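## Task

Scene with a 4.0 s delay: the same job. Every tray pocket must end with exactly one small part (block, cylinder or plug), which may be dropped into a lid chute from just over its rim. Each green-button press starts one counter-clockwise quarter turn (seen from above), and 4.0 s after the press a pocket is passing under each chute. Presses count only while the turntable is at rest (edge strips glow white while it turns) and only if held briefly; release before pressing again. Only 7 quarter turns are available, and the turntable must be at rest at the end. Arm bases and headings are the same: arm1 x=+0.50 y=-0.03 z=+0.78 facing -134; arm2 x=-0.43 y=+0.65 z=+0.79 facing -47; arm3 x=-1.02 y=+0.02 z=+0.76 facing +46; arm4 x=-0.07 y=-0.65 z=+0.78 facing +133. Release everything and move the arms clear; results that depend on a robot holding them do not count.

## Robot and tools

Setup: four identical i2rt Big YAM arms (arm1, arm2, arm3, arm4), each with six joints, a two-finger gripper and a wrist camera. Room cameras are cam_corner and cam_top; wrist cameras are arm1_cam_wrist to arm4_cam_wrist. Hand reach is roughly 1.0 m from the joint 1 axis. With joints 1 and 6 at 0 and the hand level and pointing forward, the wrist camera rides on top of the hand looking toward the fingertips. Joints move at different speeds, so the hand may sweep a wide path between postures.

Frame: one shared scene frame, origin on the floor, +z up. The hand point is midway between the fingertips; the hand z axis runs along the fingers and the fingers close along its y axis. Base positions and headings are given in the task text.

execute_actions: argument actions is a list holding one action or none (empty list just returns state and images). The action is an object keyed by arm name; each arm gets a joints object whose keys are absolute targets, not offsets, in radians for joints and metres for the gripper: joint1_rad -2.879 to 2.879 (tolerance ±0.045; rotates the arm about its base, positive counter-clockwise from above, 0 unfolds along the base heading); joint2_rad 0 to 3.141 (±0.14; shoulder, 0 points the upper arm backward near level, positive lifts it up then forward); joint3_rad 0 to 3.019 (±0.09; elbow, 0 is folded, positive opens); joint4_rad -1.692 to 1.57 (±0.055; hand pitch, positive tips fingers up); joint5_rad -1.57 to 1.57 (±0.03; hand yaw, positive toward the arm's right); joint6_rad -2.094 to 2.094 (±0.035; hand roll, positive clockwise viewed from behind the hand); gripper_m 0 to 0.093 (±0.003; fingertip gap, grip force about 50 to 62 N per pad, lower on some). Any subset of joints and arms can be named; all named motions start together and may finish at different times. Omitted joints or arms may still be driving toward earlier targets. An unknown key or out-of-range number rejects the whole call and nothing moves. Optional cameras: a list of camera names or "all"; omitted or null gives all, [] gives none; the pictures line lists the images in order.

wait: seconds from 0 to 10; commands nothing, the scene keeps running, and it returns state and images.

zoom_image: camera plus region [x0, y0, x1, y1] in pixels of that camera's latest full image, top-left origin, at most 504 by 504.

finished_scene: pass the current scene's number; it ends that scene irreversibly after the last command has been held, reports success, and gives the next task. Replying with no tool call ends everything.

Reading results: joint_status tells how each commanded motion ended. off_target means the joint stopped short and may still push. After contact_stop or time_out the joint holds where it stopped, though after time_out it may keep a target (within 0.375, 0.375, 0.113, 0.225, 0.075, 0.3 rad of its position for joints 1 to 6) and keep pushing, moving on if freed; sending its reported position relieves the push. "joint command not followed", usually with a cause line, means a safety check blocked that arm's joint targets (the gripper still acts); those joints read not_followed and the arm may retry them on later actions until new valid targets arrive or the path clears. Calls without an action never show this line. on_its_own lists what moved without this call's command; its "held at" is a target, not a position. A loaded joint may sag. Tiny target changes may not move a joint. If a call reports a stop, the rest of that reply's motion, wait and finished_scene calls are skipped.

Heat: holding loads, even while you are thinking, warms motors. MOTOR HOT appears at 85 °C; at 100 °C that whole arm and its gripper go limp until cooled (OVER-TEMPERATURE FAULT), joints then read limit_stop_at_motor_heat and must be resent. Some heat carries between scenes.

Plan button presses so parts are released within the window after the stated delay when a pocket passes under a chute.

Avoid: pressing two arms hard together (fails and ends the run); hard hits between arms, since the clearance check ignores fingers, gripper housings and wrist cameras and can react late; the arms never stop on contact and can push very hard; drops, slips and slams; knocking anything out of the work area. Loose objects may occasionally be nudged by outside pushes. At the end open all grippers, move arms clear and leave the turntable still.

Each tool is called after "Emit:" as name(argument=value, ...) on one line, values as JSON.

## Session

Emit:
execute_actions(actions=[])

Scene clock: 0.00 s.
Motor temperatures (°C, as the motors report them): arm1=[25 29 30 24 25 24] | arm2=[24 29 30 26 24 25] | arm3=[24 27 32 24 27 26] | arm4=[24 27 33 24 27 24]
arm1.joint_positions: joint1_rad=+0.271 joint2_rad=+0.431 joint3_rad=+1.464 joint4_rad=-1.546 joint5_rad=+0.015 joint6_rad=-0.010 gripper_m=+0.095
arm1.joint_status: not commanded
arm1.hand: x=+0.4454 y=-0.1269 z=+1.3426 quat_wxyz=(-0.251, -0.739, -0.446, +0.439) (m; scene frame)
arm2.joint_positions: joint1_rad=-0.425 joint2_rad=+0.442 joint3_rad=+1.469 joint4_rad=-1.552 joint5_rad=-0.009 joint6_rad=-0.002 gripper_m=+0.094
arm2.joint_status: not commanded
arm2.hand: x=-0.3965 y=+0.5458 z=+1.3536 quat_wxyz=(-0.414, -0.501, -0.702, +0.292) (m; scene frame)
arm3.joint_positions: joint1_rad=-0.295 joint2_rad=+0.420 joint3_rad=+1.470 joint4_rad=-1.519 joint5_rad=-0.015 joint6_rad=+0.004 gripper_m=+0.095
arm3.joint_status: not commanded
arm3.hand: x=-0.9142 y=+0.0837 z=+1.3276 quat_wxyz=(-0.499, +0.215, -0.829, -0.136) (m; scene frame)
arm4.joint_positions: joint1_rad=+0.175 joint2_rad=+0.424 joint3_rad=+1.464 joint4_rad=-1.540 joint5_rad=-0.001 joint6_rad=-0.004 gripper_m=+0.095
arm4.joint_status: not commanded
arm4.hand: x=-0.1681 y=-0.5881 z=+1.3358 quat_wxyz=(-0.167, +0.818, -0.265, -0.481) (m; scene frame)
pictures: arm1_cam_wrist, arm2_cam_wrist, arm3_cam_wrist, arm4_cam_wrist, cam_corner, cam_top
Images, in order (width x height): arm1_cam_wrist 616x616, arm2_cam_wrist 616x616, arm3_cam_wrist 616x616, arm4_cam_wrist 616x616, cam_corner 672x504, cam_top 672x504.

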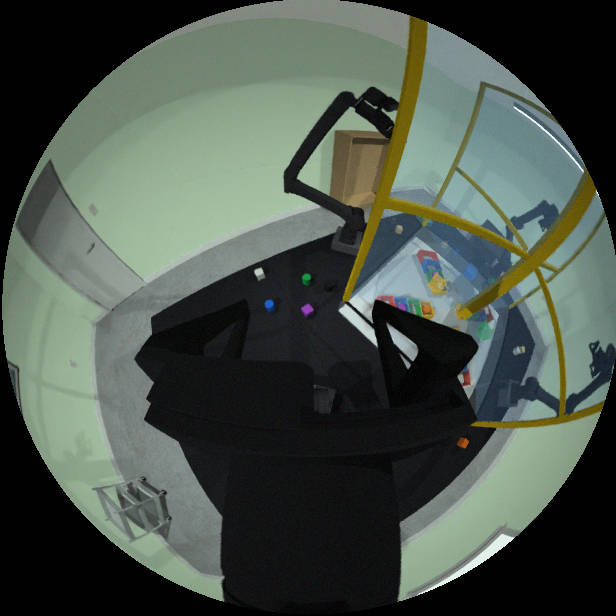

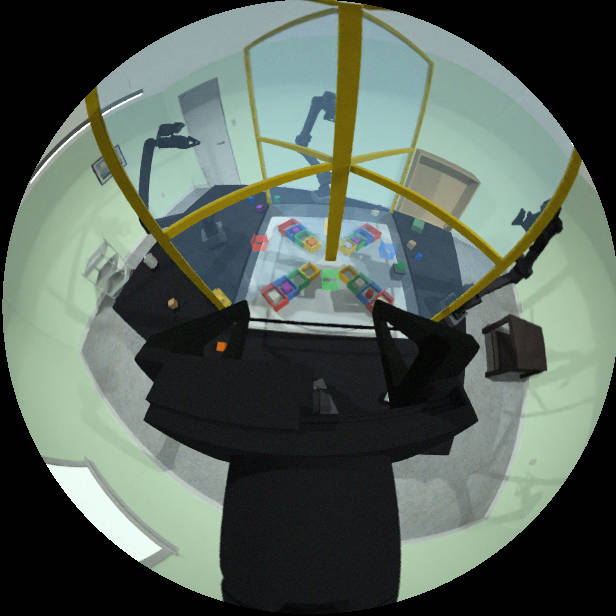

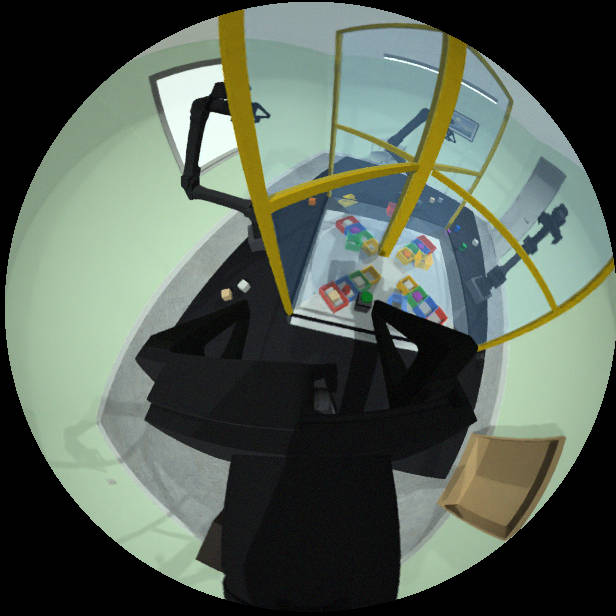

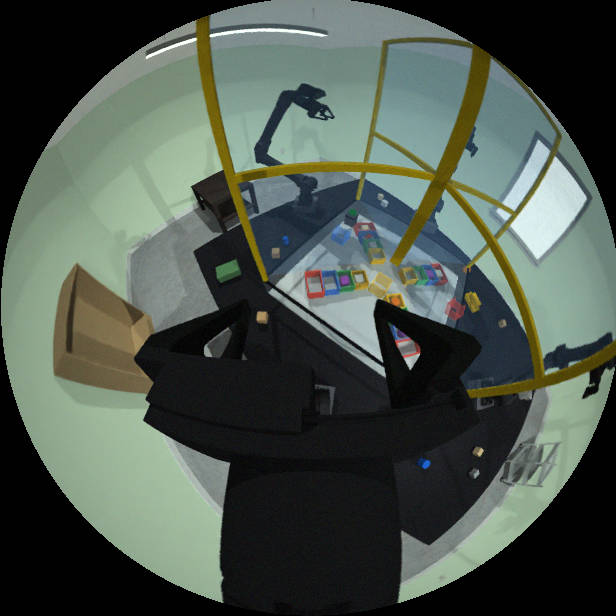

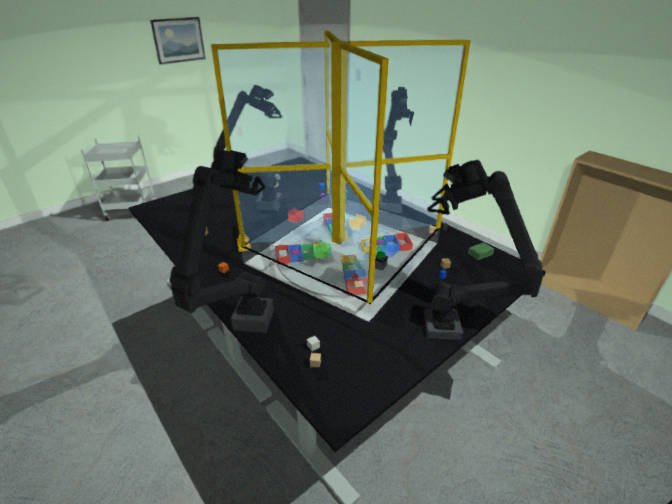

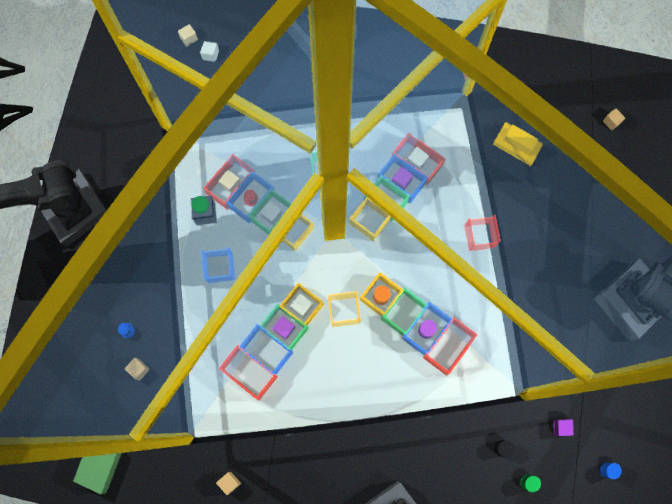

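Emit:
zoom_image(camera="cam_top", region=[180,120,510,410])

Emit:
execute_actions(actions=[{"arm1":{"joints":{"joint2_rad":0.9,"joint3_rad":0.86,"joint6_rad":-0.55}},"arm2":{"joints":{"joint1_rad":0.62,"joint3_rad":1.08,"joint2_rad":0.8,"joint6_rad":-0.4}},"arm3":{"joints":{"joint1_rad":-1.82,"joint3_rad":1.16,"joint2_rad":0.8,"joint6_rad":0.6}},"arm4":{"joints":{"joint1_rad":0.8,"joint3_rad":1.035,"joint2_rad":0.8,"joint6_rad":-0.6}}}], cameras=[])

Emit:
execute_actions(actions=[{"arm1":{"joints":{"joint2_rad":1.53,"joint4_rad":-0.875}},"arm2":{"joints":{"joint2_rad":1.745,"joint4_rad":-0.875}},"arm3":{"joints":{"joint2_rad":1.715,"joint4_rad":-1.0}},"arm4":{"joints":{"joint2_rad":1.655,"joint4_rad":-0.92}}}], cameras=["arm1_cam_wrist","arm2_cam_wrist","arm3_cam_wrist","arm4_cam_wrist"])

Region (180, 120, 510, 410) of cam_top's 672x504 image, scaled by 1.527, with more detail than that image has; it fills the top 443 rows of this view, and the rest is white.

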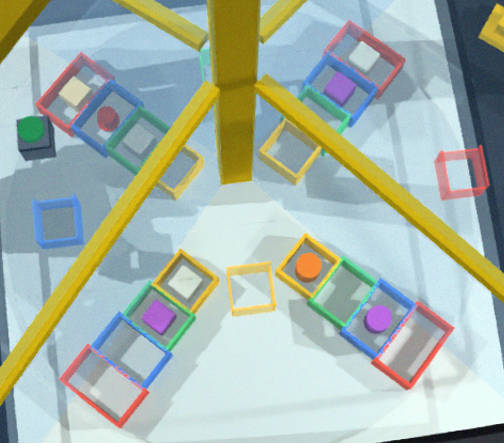

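Scene clock: 30.03 s.
Motor temperatures (°C, as the motors report them): arm1=[25 29 32 25 25 24] | arm2=[24 29 31 26 24 25] | arm3=[24 27 34 24 27 26] | arm4=[24 27 35 24 27 24]
arm1.joint_positions: joint1_rad=+0.271 joint2_rad=+0.895 joint3_rad=+0.854 joint4_rad=-1.539 joint5_rad=+0.015 joint6_rad=-0.532 gripper_m=+0.095
arm1.joint_status: all done
arm1.hand: x=+0.3961 y=-0.2165 z=+0.9924 quat_wxyz=(+0.010, -0.692, -0.722, -0.001) (m; scene frame)
arm2.joint_positions: joint1_rad=+0.610 joint2_rad=+0.792 joint3_rad=+1.064 joint4_rad=-1.552 joint5_rad=-0.008 joint6_rad=-0.387 gripper_m=+0.094
arm2.joint_status: all done
arm2.hand: x=-0.1964 y=+0.6048 z=+1.1115 quat_wxyz=(-0.142, +0.089, -0.985, +0.046) (m; scene frame)
arm3.joint_positions: joint1_rad=-1.818 joint2_rad=+0.808 joint3_rad=+1.145 joint4_rad=-1.517 joint5_rad=-0.014 joint6_rad=+0.590 gripper_m=+0.095
arm3.joint_status: all done
arm3.hand: x=-0.8762 y=-0.1977 z=+1.1122 quat_wxyz=(-0.189, -0.706, -0.682, +0.042) (m; scene frame)
arm4.joint_positions: joint1_rad=+0.790 joint2_rad=+0.794 joint3_rad=+1.002 joint4_rad=-1.539 joint5_rad=+0.000 joint6_rad=-0.588 gripper_m=+0.095
arm4.joint_status: all done
arm4.hand: x=-0.3110 y=-0.6469 z=+1.0624 quat_wxyz=(-0.040, +0.954, +0.277, -0.108) (m; scene frame)
pictures: none
No camera images: the call's "cameras" was empty. Leave "cameras" out to get every camera's image.

Scene clock: 31.57 s.
Motor temperatures (°C, as the motors report them): arm1=[25 29 32 25 25 24] | arm2=[24 29 31 26 24 25] | arm3=[24 27 34 24 27 26] | arm4=[24 27 35 24 27 24]
arm1.joint_positions: joint1_rad=+0.271 joint2_rad=+1.534 joint3_rad=+0.854 joint4_rad=-0.886 joint5_rad=+0.015 joint6_rad=-0.533 gripper_m=+0.095
arm1.joint_status: all done
arm1.hand: x=+0.3216 y=-0.3549 z=+0.8114 quat_wxyz=(+0.008, -0.691, -0.722, +0.006) (m; scene frame)
arm2.joint_positions: joint1_rad=+0.610 joint2_rad=+1.739 joint3_rad=+1.064 joint4_rad=-0.890 joint5_rad=-0.008 joint6_rad=-0.388 gripper_m=+0.094
arm2.joint_status: all done
arm2.hand: x=+0.0104 y=+0.5567 z=+0.8069 quat_wxyz=(-0.007, +0.089, -0.996, +0.005) (m; scene frame)
arm3.joint_positions: joint1_rad=-1.818 joint2_rad=+1.709 joint3_rad=+1.145 joint4_rad=-1.009 joint5_rad=-0.014 joint6_rad=+0.590 gripper_m=+0.095
arm3.joint_status: all done
arm3.hand: x=-0.7755 y=-0.3705 z=+0.8078 quat_wxyz=(+0.002, -0.721, -0.693, +0.000) (m; scene frame)
arm4.joint_positions: joint1_rad=+0.790 joint2_rad=+1.666 joint3_rad=+1.002 joint4_rad=-0.934 joint5_rad=+0.000 joint6_rad=-0.588 gripper_m=+0.095
arm4.joint_status: all done
arm4.hand: x=-0.4910 y=-0.6394 z=+0.7923 quat_wxyz=(+0.000, +0.960, +0.278, +0.019) (m; scene frame)
pictures: arm1_cam_wrist, arm2_cam_wrist, arm3_cam_wrist, arm4_cam_wrist
Images, in order (width x height): arm1_cam_wrist 616x616, arm2_cam_wrist 616x616, arm3_cam_wrist 616x616, arm4_cam_wrist 616x616.

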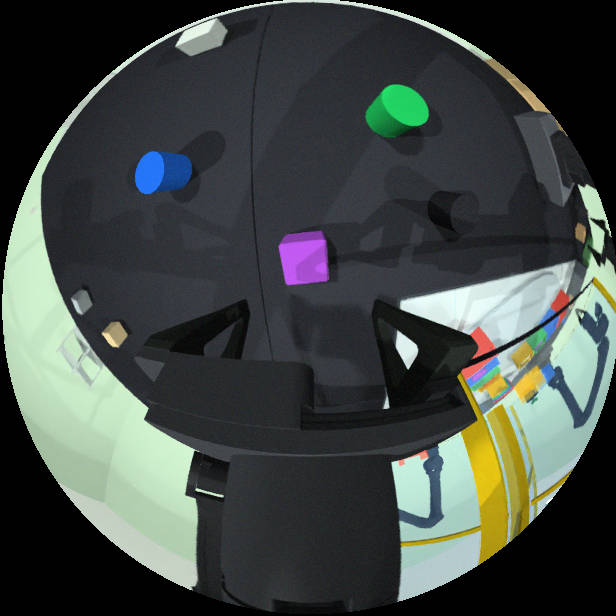

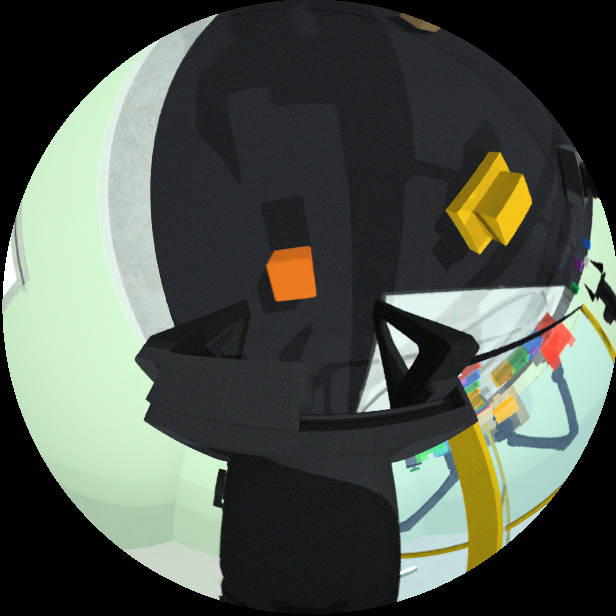

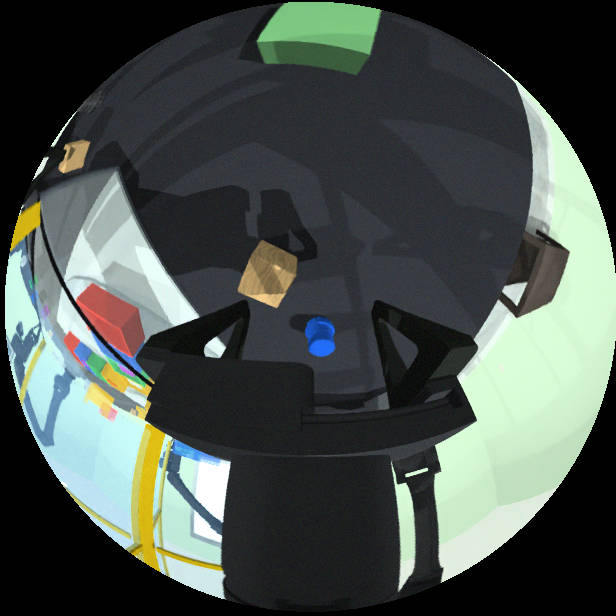

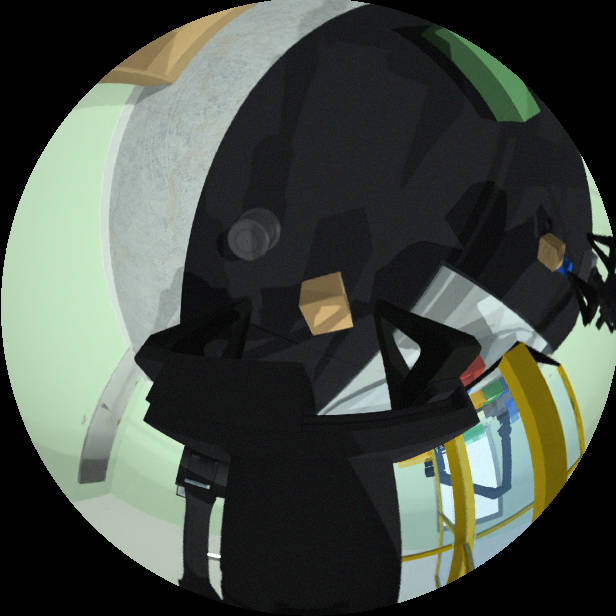

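Emit:
execute_actions(actions=[{"arm1":{"joints":{"joint1_rad":0.32,"joint2_rad":1.7,"joint4_rad":-0.728,"joint6_rad":-0.65}},"arm2":{"joints":{"joint1_rad":0.66,"joint2_rad":1.872,"joint4_rad":-0.798,"joint6_rad":-0.51}},"arm3":{"joints":{"joint1_rad":-1.74,"joint2_rad":1.75,"joint3_rad":1.21,"joint4_rad":-0.93,"joint6_rad":1.08}},"arm4":{"joints":{"joint1_rad":0.725,"joint2_rad":1.725,"joint3_rad":0.945,"joint4_rad":-0.762,"joint6_rad":-0.94}}}], cameras=["arm1_cam_wrist","arm2_cam_wrist","arm3_cam_wrist","arm4_cam_wrist"])

Scene clock: 49.10 s.
Motor temperatures (°C, as the motors report them): arm1=[25 29 32 25 25 24] | arm2=[24 29 32 26 24 25] | arm3=[24 27 34 24 27 26] | arm4=[24 28 36 24 27 24]
arm1.joint_positions: joint1_rad=+0.311 joint2_rad=+1.709 joint3_rad=+0.854 joint4_rad=-0.739 joint5_rad=+0.015 joint6_rad=-0.632 gripper_m=+0.095
arm1.joint_status: all done
arm1.hand: x=+0.3292 y=-0.3727 z=+0.7480 quat_wxyz=(+0.012, -0.640, -0.769, -0.008) (m; scene frame)
arm2.joint_positions: joint1_rad=+0.654 joint2_rad=+1.874 joint3_rad=+1.064 joint4_rad=-0.812 joint5_rad=-0.008 joint6_rad=-0.497 gripper_m=+0.094
arm2.joint_status: all done
arm2.hand: x=+0.0134 y=+0.5757 z=+0.7483 quat_wxyz=(+0.020, +0.165, -0.986, -0.004) (m; scene frame)
arm3.joint_positions: joint1_rad=-1.733 joint2_rad=+1.730 joint3_rad=+1.164 joint4_rad=-0.939 joint5_rad=-0.014 joint6_rad=+1.070 gripper_m=+0.095
arm3.joint_status: all done
arm3.hand: x=-0.7288 y=-0.3674 z=+0.8045 quat_wxyz=(-0.031, -0.842, -0.538, -0.002) (m; scene frame)
arm4.joint_positions: joint1_rad=+0.729 joint2_rad=+1.736 joint3_rad=+0.932 joint4_rad=-0.776 joint5_rad=+0.000 joint6_rad=-0.928 gripper_m=+0.095
arm4.joint_status: all done
arm4.hand: x=-0.4835 y=-0.6137 z=+0.7448 quat_wxyz=(-0.001, +0.913, +0.409, +0.011) (m; scene frame)
pictures: arm1_cam_wrist, arm2_cam_wrist, arm3_cam_wrist, arm4_cam_wrist
Images, in order (width x height): arm1_cam_wrist 616x616, arm2_cam_wrist 616x616, arm3_cam_wrist 616x616, arm4_cam_wrist 616x616.

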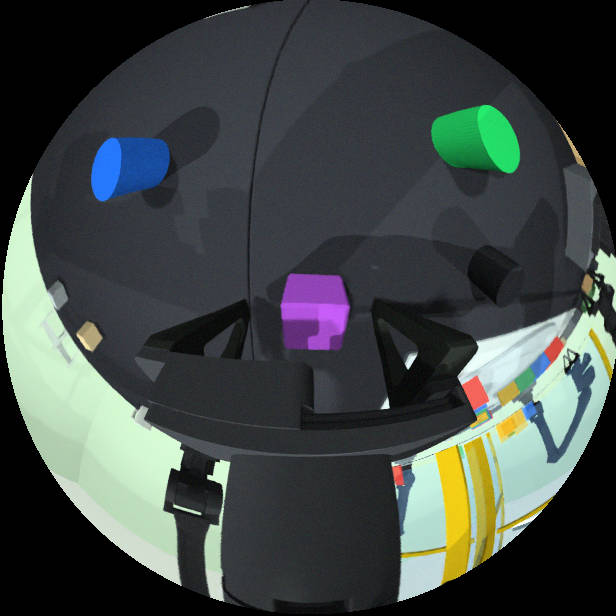

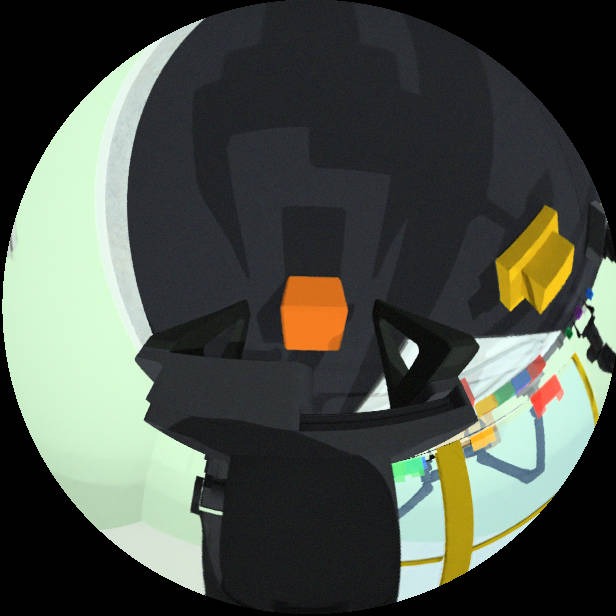

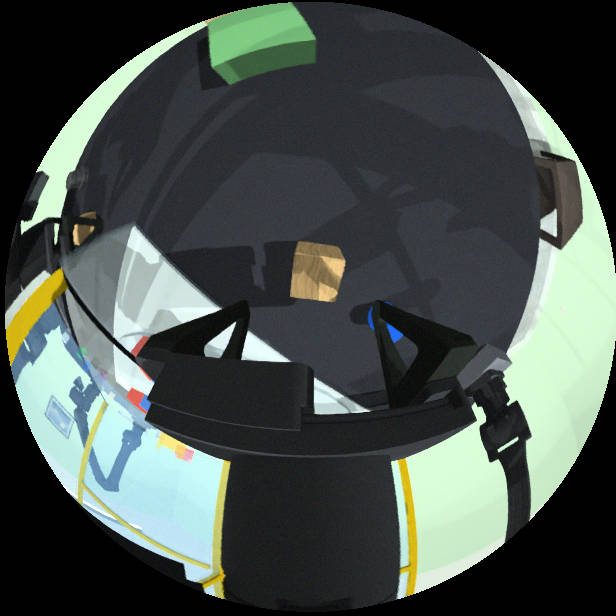

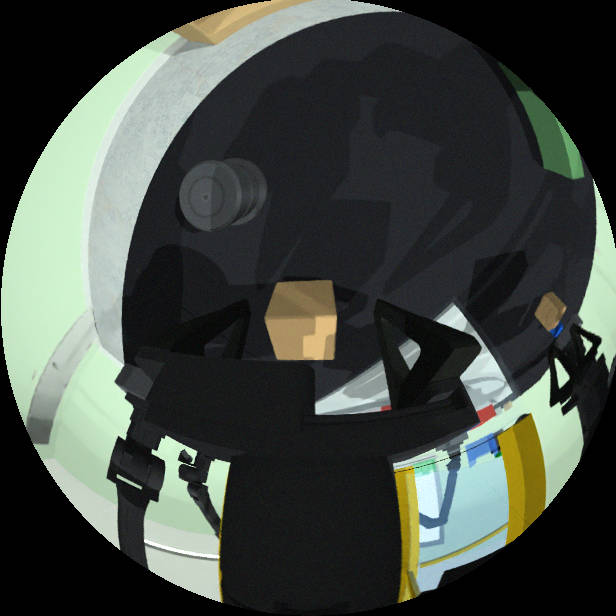

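Emit:
execute_actions(actions=[{"arm1":{"joints":{"gripper_m":0.012}},"arm2":{"joints":{"gripper_m":0.012}},"arm4":{"joints":{"gripper_m":0.012}},"arm3":{"joints":{"joint1_rad":-1.755,"joint2_rad":1.85,"joint4_rad":-0.885,"joint6_rad":1.17,"gripper_m":0.075}}}])

Scene clock: 84.37 s.
Motor temperatures (°C, as the motors report them): arm1=[25 30 32 24 25 24] | arm2=[24 30 32 26 24 25] | arm3=[24 27 36 24 27 26] | arm4=[24 29 35 24 27 24]
arm1.joint_positions: joint1_rad=+0.311 joint2_rad=+1.709 joint3_rad=+0.854 joint4_rad=-0.738 joint5_rad=+0.015 joint6_rad=-0.633 gripper_m=+0.039
arm1.joint_status: gripper_m off_target (ended at +0.039, target +0.012)
arm1.hand: x=+0.3290 y=-0.3730 z=+0.7480 quat_wxyz=(+0.012, -0.639, -0.769, -0.007) (m; scene frame)
arm2.joint_positions: joint1_rad=+0.654 joint2_rad=+1.874 joint3_rad=+1.064 joint4_rad=-0.812 joint5_rad=-0.008 joint6_rad=-0.498 gripper_m=+0.039
arm2.joint_status: gripper_m off_target (ended at +0.039, target +0.012)
arm2.hand: x=+0.0135 y=+0.5758 z=+0.7483 quat_wxyz=(+0.020, +0.165, -0.986, -0.004) (m; scene frame)
arm3.joint_positions: joint1_rad=-1.751 joint2_rad=+1.849 joint3_rad=+1.174 joint4_rad=-0.893 joint5_rad=-0.014 joint6_rad=+1.160 gripper_m=+0.075
arm3.joint_status: all done
arm3.hand: x=-0.7351 y=-0.3750 z=+0.7528 quat_wxyz=(+0.000, -0.871, -0.492, +0.000) (m; scene frame)
arm4.joint_positions: joint1_rad=+0.729 joint2_rad=+1.736 joint3_rad=+0.932 joint4_rad=-0.776 joint5_rad=+0.000 joint6_rad=-0.929 gripper_m=+0.040
arm4.joint_status: gripper_m off_target (ended at +0.040, target +0.012)
arm4.hand: x=-0.4836 y=-0.6137 z=+0.7448 quat_wxyz=(-0.001, +0.913, +0.409, +0.011) (m; scene frame)
pictures: arm1_cam_wrist, arm2_cam_wrist, arm3_cam_wrist, arm4_cam_wrist, cam_corner, cam_top
Images, in order (width x height): arm1_cam_wrist 616x616, arm2_cam_wrist 616x616, arm3_cam_wrist 616x616, arm4_cam_wrist 616x616, cam_corner 672x504, cam_top 672x504.

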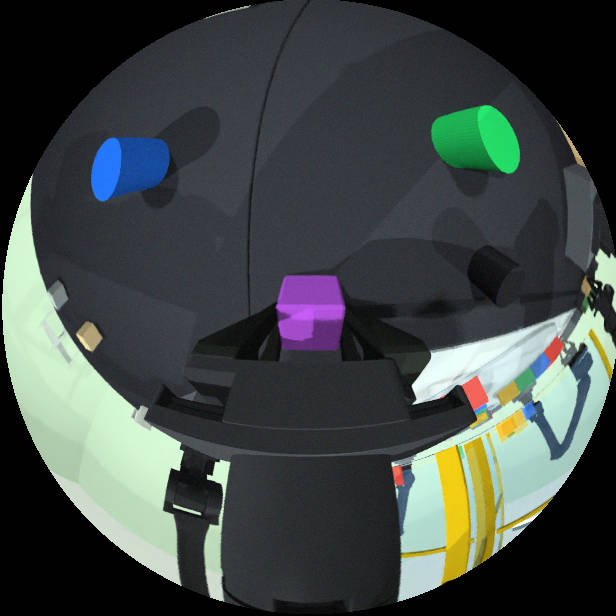

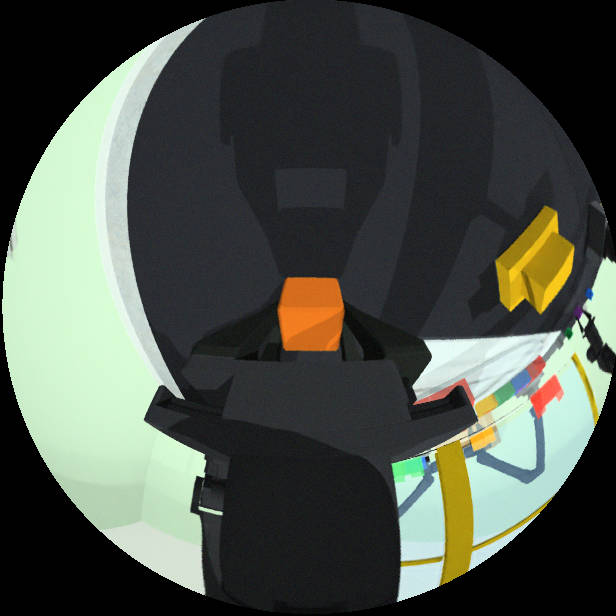

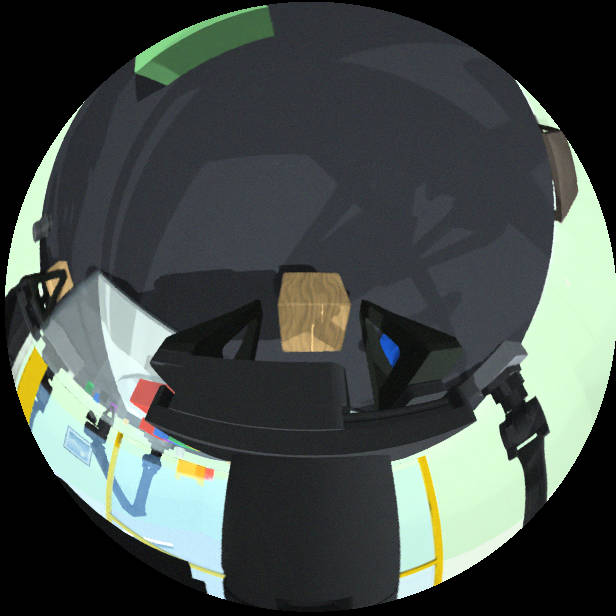

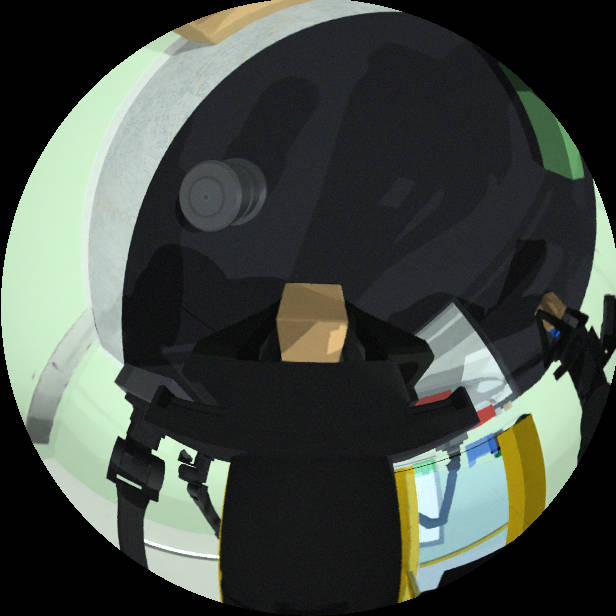

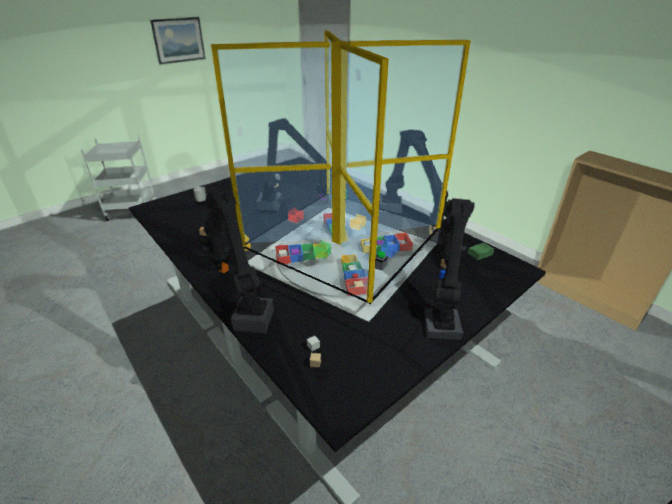

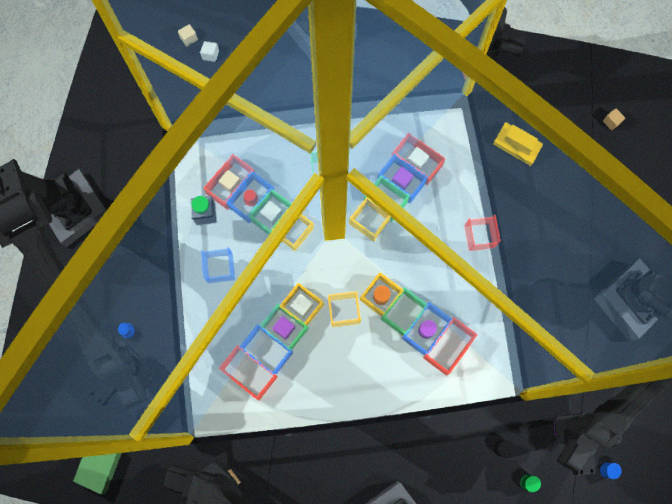

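Emit:
execute_actions(actions=[{"arm1":{"joints":{"joint2_rad":1.4}},"arm2":{"joints":{"joint2_rad":1.55}},"arm4":{"joints":{"joint2_rad":1.4}},"arm3":{"joints":{"gripper_m":0.012}}}], cameras=[])

Emit:
execute_actions(actions=[{"arm1":{"joints":{"joint2_rad":0.9,"joint3_rad":0.95,"joint4_rad":-1.45}},"arm2":{"joints":{"joint2_rad":0.9,"joint3_rad":0.95,"joint4_rad":-1.45}},"arm4":{"joints":{"joint2_rad":0.9,"joint3_rad":0.95,"joint4_rad":-1.45}},"arm3":{"joints":{"joint2_rad":1.0}}}], cameras=[])

Emit:
execute_actions(actions=[{"arm1":{"joints":{"joint1_rad":-1.01,"joint6_rad":-0.45}},"arm2":{"joints":{"joint1_rad":-0.568,"joint6_rad":-0.05}},"arm4":{"joints":{"joint1_rad":-0.405,"joint6_rad":0.11}},"arm3":{"joints":{"joint4_rad":-1.42,"joint6_rad":-0.5}}}], cameras=[])

Emit:
execute_actions(actions=[{"arm1":{"joints":{"joint2_rad":1.595,"joint3_rad":1.41,"joint4_rad":-1.335}},"arm2":{"joints":{"joint2_rad":1.643,"joint3_rad":1.44,"joint4_rad":-1.32}},"arm4":{"joints":{"joint2_rad":1.46,"joint3_rad":1.2,"joint4_rad":-0.79}},"arm3":{"joints":{"joint1_rad":-0.78,"joint2_rad":1.43,"joint3_rad":1.32}}}])

Scene clock: 107.53 s.
Motor temperatures (°C, as the motors report them): arm1=[25 30 32 24 25 24] | arm2=[24 30 32 26 24 25] | arm3=[24 28 36 24 27 26] | arm4=[24 29 35 24 27 24]
arm1.joint_positions: joint1_rad=+0.311 joint2_rad=+1.394 joint3_rad=+0.853 joint4_rad=-0.738 joint5_rad=+0.015 joint6_rad=-0.633 gripper_m=+0.039
arm1.joint_status: all done
arm1.hand: x=+0.3149 y=-0.4033 z=+0.8690 quat_wxyz=(-0.026, -0.633, -0.760, +0.145) (m; scene frame)
arm2.joint_positions: joint1_rad=+0.654 joint2_rad=+1.537 joint3_rad=+1.064 joint4_rad=-0.812 joint5_rad=-0.008 joint6_rad=-0.498 gripper_m=+0.039
arm2.joint_status: all done
arm2.hand: x=+0.0476 y=+0.5720 z=+0.9002 quat_wxyz=(-0.138, +0.165, -0.975, +0.050) (m; scene frame)
arm3.joint_positions: joint1_rad=-1.751 joint2_rad=+1.849 joint3_rad=+1.174 joint4_rad=-0.893 joint5_rad=-0.014 joint6_rad=+1.160 gripper_m=+0.040
arm3.joint_status: gripper_m off_target (ended at +0.040, target +0.012)
arm3.hand: x=-0.7350 y=-0.3751 z=+0.7528 quat_wxyz=(-0.001, -0.871, -0.491, +0.000) (m; scene frame)
arm4.joint_positions: joint1_rad=+0.729 joint2_rad=+1.400 joint3_rad=+0.932 joint4_rad=-0.776 joint5_rad=+0.000 joint6_rad=-0.929 gripper_m=+0.040
arm4.joint_status: all done
arm4.hand: x=-0.5152 y=-0.6126 z=+0.8827 quat_wxyz=(-0.082, +0.901, +0.405, -0.136) (m; scene frame)
pictures: none
No camera images: the call's "cameras" was empty. Leave "cameras" out to get every camera's image.

Scene clock: 108.97 s.
Motor temperatures (°C, as the motors report them): arm1=[25 30 32 24 25 24] | arm2=[24 30 32 26 24 25] | arm3=[24 28 36 24 27 26] | arm4=[24 29 35 24 27 24]
arm1.joint_positions: joint1_rad=+0.311 joint2_rad=+0.897 joint3_rad=+0.918 joint4_rad=-1.441 joint5_rad=+0.015 joint6_rad=-0.633 gripper_m=+0.039
arm1.joint_status: all done
arm1.hand: x=+0.3864 y=-0.2565 z=+1.0195 quat_wxyz=(-0.009, -0.638, -0.766, +0.077) (m; scene frame)
arm2.joint_positions: joint1_rad=+0.654 joint2_rad=+0.891 joint3_rad=+0.940 joint4_rad=-1.436 joint5_rad=-0.008 joint6_rad=-0.498 gripper_m=+0.039
arm2.joint_status: all done
arm2.hand: x=-0.1737 y=+0.6110 z=+1.0417 quat_wxyz=(-0.091, +0.165, -0.981, +0.034) (m; scene frame)
arm3.joint_positions: joint1_rad=-1.751 joint2_rad=+0.991 joint3_rad=+1.174 joint4_rad=-0.892 joint5_rad=-0.014 joint6_rad=+1.160 gripper_m=+0.040
arm3.joint_status: all done
arm3.hand: x=-0.7626 y=-0.3261 z=+1.1551 quat_wxyz=(-0.414, -0.789, -0.452, -0.043) (m; scene frame)
arm4.joint_positions: joint1_rad=+0.729 joint2_rad=+0.896 joint3_rad=+0.932 joint4_rad=-1.438 joint5_rad=+0.000 joint6_rad=-0.929 gripper_m=+0.040
arm4.joint_status: all done
arm4.hand: x=-0.3341 y=-0.6298 z=+1.0141 quat_wxyz=(-0.044, +0.909, +0.408, -0.067) (m; scene frame)
pictures: none
No camera images: the call's "cameras" was empty. Leave "cameras" out to get every camera's image.

Scene clock: 111.17 s.
Motor temperatures (°C, as the motors report them): arm1=[25 30 33 24 25 24] | arm2=[24 30 32 26 24 25] | arm3=[24 28 36 24 27 26] | arm4=[24 28 35 24 27 24]
arm1.joint_positions: joint1_rad=-1.000 joint2_rad=+0.897 joint3_rad=+0.918 joint4_rad=-1.441 joint5_rad=+0.015 joint6_rad=-0.467 gripper_m=+0.039
arm1.joint_status: all done
arm1.hand: x=+0.2489 y=+0.0257 z=+1.0199 quat_wxyz=(+0.032, -0.988, -0.137, +0.071) (m; scene frame)
arm2.joint_positions: joint1_rad=-0.559 joint2_rad=+0.894 joint3_rad=+0.940 joint4_rad=-1.436 joint5_rad=-0.009 joint6_rad=-0.063 gripper_m=+0.039
arm2.joint_status: all done
arm2.hand: x=-0.3819 y=+0.3953 z=+1.0424 quat_wxyz=(-0.078, -0.608, -0.788, +0.060) (m; scene frame)
arm3.joint_positions: joint1_rad=-1.751 joint2_rad=+0.991 joint3_rad=+1.174 joint4_rad=-1.413 joint5_rad=-0.014 joint6_rad=-0.490 gripper_m=+0.040
arm3.joint_status: all done
arm3.hand: x=-0.8239 y=-0.2414 z=+1.0838 quat_wxyz=(-0.127, -0.224, -0.960, +0.112) (m; scene frame)
arm4.joint_positions: joint1_rad=-0.396 joint2_rad=+0.898 joint3_rad=+0.932 joint4_rad=-1.438 joint5_rad=+0.000 joint6_rad=+0.098 gripper_m=+0.040
arm4.joint_status: all done
arm4.hand: x=-0.1657 y=-0.4080 z=+1.0179 quat_wxyz=(-0.051, +0.791, -0.606, -0.070) (m; scene frame)
pictures: none
No camera images: the call's "cameras" was empty. Leave "cameras" out to get every camera's image.

Scene clock: 112.77 s.
Motor temperatures (°C, as the motors report them): arm1=[25 30 33 24 25 24] | arm2=[24 30 32 26 24 25] | arm3=[24 28 36 24 27 26] | arm4=[24 28 35 24 27 24]
arm1.joint_positions: joint1_rad=-1.000 joint2_rad=+1.605 joint3_rad=+1.369 joint4_rad=-1.338 joint5_rad=+0.015 joint6_rad=-0.467 gripper_m=+0.039
arm1.joint_status: all done
arm1.hand: x=+0.0368 y=+0.0666 z=+0.9584 quat_wxyz=(+0.007, -0.990, -0.138, -0.002) (m; scene frame)
arm2.joint_positions: joint1_rad=-0.559 joint2_rad=+1.655 joint3_rad=+1.394 joint4_rad=-1.328 joint5_rad=-0.009 joint6_rad=-0.063 gripper_m=+0.039
arm2.joint_status: all done
arm2.hand: x=-0.3388 y=+0.1754 z=+0.9595 quat_wxyz=(-0.003, -0.612, -0.791, -0.006) (m; scene frame)
arm3.joint_positions: joint1_rad=-0.774 joint2_rad=+1.455 joint3_rad=+1.289 joint4_rad=-1.418 joint5_rad=-0.016 joint6_rad=-0.492 gripper_m=+0.040
arm3.joint_status: all done
arm3.hand: x=-0.5986 y=+0.0368 z=+0.9620 quat_wxyz=(+0.012, +0.254, -0.967, -0.008) (m; scene frame)
arm4.joint_positions: joint1_rad=-0.396 joint2_rad=+1.479 joint3_rad=+1.168 joint4_rad=-0.811 joint5_rad=+0.000 joint6_rad=+0.098 gripper_m=+0.040
arm4.joint_status: all done
arm4.hand: x=-0.2582 y=-0.1605 z=+0.9558 quat_wxyz=(-0.125, +0.774, -0.591, -0.189) (m; scene frame)
pictures: arm1_cam_wrist, arm2_cam_wrist, arm3_cam_wrist, arm4_cam_wrist, cam_corner, cam_top
Images, in order (width x height): arm1_cam_wrist 616x616, arm2_cam_wrist 616x616, arm3_cam_wrist 616x616, arm4_cam_wrist 616x616, cam_corner 672x504, cam_top 672x504.

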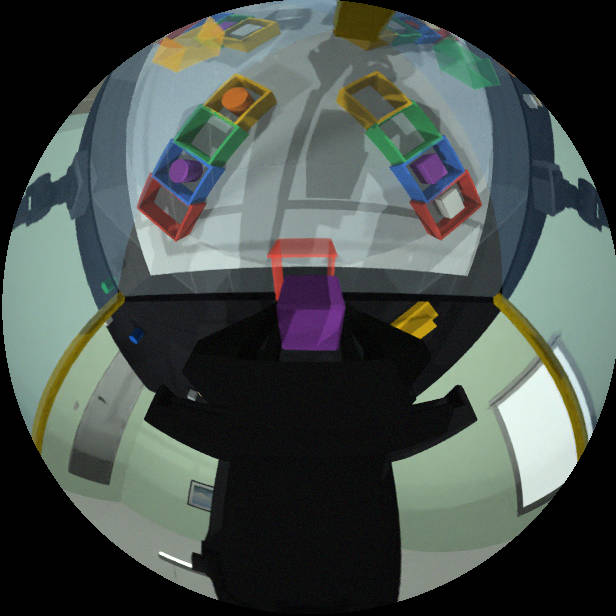

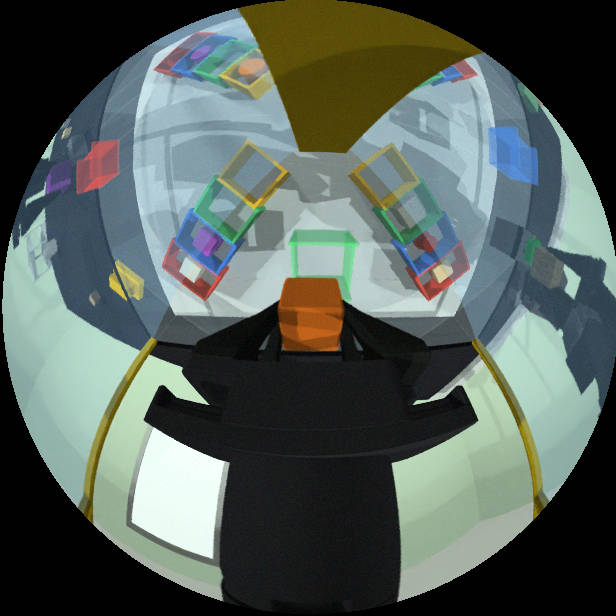

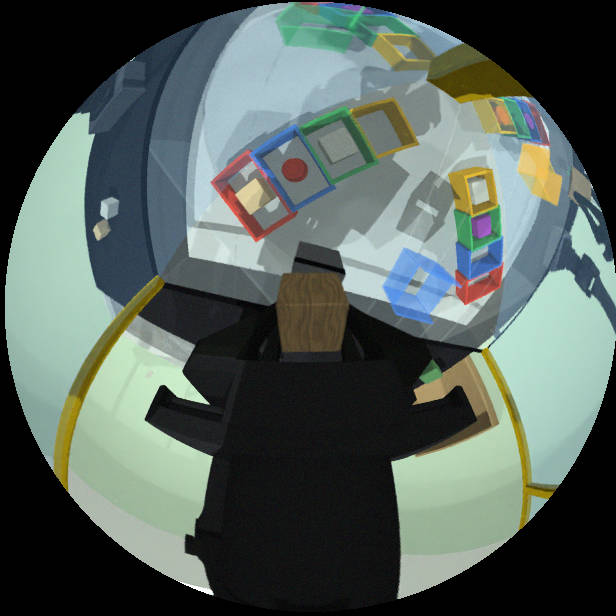

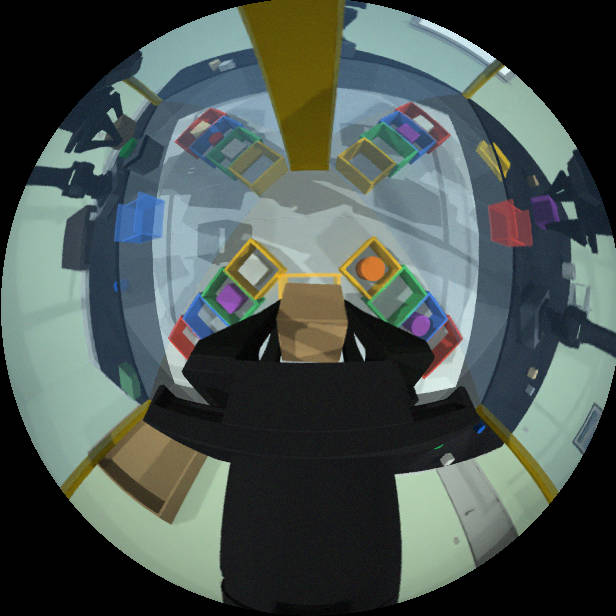

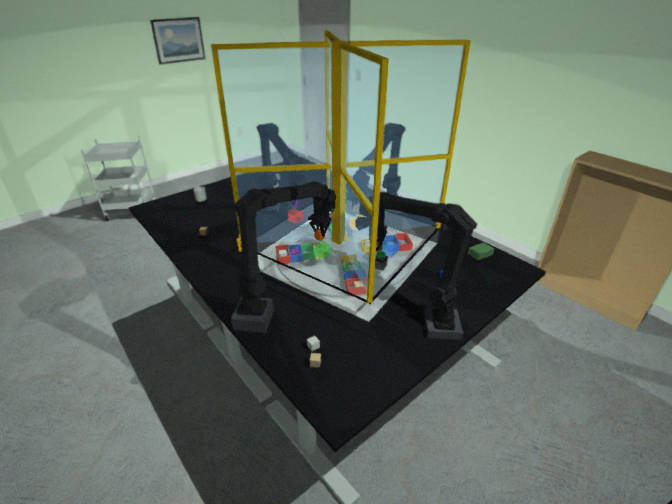

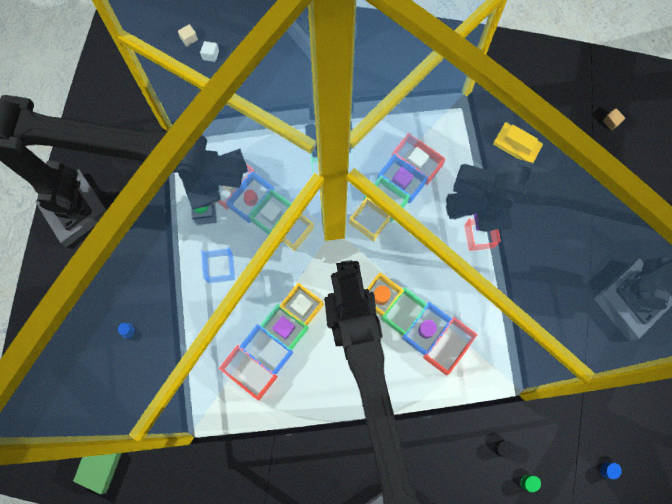

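Emit:
execute_actions(actions=[{"arm1":{"joints":{"joint1_rad":-0.976,"joint2_rad":1.675,"joint4_rad":-1.32}},"arm2":{"joints":{"joint1_rad":-0.592,"joint2_rad":1.725,"joint4_rad":-1.28}},"arm3":{"joints":{"joint1_rad":-0.8,"joint2_rad":1.42}},"arm4":{"joints":{"joint2_rad":1.53}}}], cameras=["arm1_cam_wrist","arm2_cam_wrist","arm3_cam_wrist","arm4_cam_wrist"])

Scene clock: 122.03 s.
Motor temperatures (°C, as the motors report them): arm1=[25 30 34 24 25 24] | arm2=[24 30 34 26 24 25] | arm3=[24 28 37 24 27 26] | arm4=[24 29 37 24 27 24]
arm1.joint_positions: joint1_rad=-0.990 joint2_rad=+1.680 joint3_rad=+1.372 joint4_rad=-1.330 joint5_rad=+0.015 joint6_rad=-0.467 gripper_m=+0.039
arm1.joint_status: all done
arm1.hand: x=+0.0309 y=+0.0624 z=+0.9252 quat_wxyz=(-0.003, -0.989, -0.143, -0.032) (m; scene frame)
arm2.joint_positions: joint1_rad=-0.582 joint2_rad=+1.719 joint3_rad=+1.396 joint4_rad=-1.294 joint5_rad=-0.009 joint6_rad=-0.062 gripper_m=+0.039
arm2.joint_status: all done
arm2.hand: x=-0.3483 y=+0.1634 z=+0.9302 quat_wxyz=(+0.007, -0.621, -0.784, -0.015) (m; scene frame)
arm3.joint_positions: joint1_rad=-0.796 joint2_rad=+1.446 joint3_rad=+1.289 joint4_rad=-1.418 joint5_rad=-0.016 joint6_rad=-0.492 gripper_m=+0.040
arm3.joint_status: all done
arm3.hand: x=-0.5991 y=+0.0274 z=+0.9659 quat_wxyz=(+0.007, +0.244, -0.970, -0.006) (m; scene frame)
arm4.joint_positions: joint1_rad=-0.396 joint2_rad=+1.540 joint3_rad=+1.168 joint4_rad=-0.809 joint5_rad=+0.000 joint6_rad=+0.098 gripper_m=+0.040
arm4.joint_status: all done
arm4.hand: x=-0.2587 y=-0.1580 z=+0.9249 quat_wxyz=(-0.109, +0.779, -0.595, -0.164) (m; scene frame)
pictures: arm1_cam_wrist, arm2_cam_wrist, arm3_cam_wrist, arm4_cam_wrist
Images, in order (width x height): arm1_cam_wrist 616x616, arm2_cam_wrist 616x616, arm3_cam_wrist 616x616, arm4_cam_wrist 616x616.

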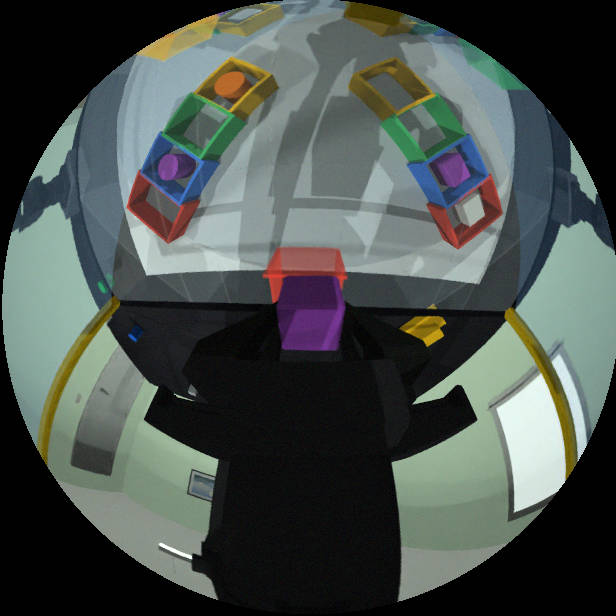

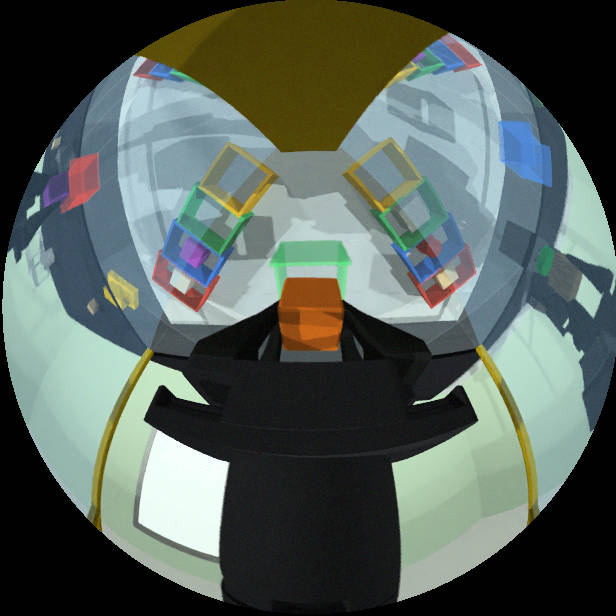

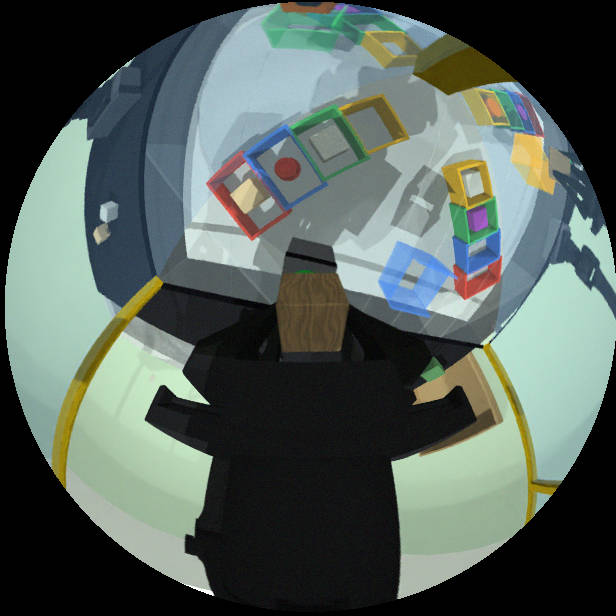

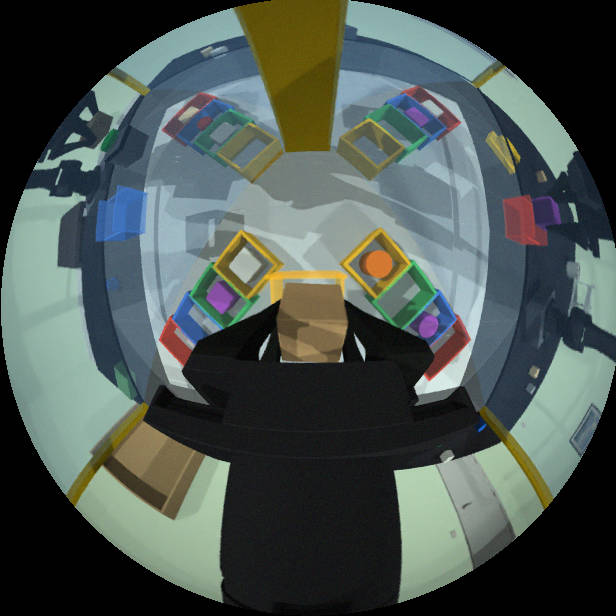

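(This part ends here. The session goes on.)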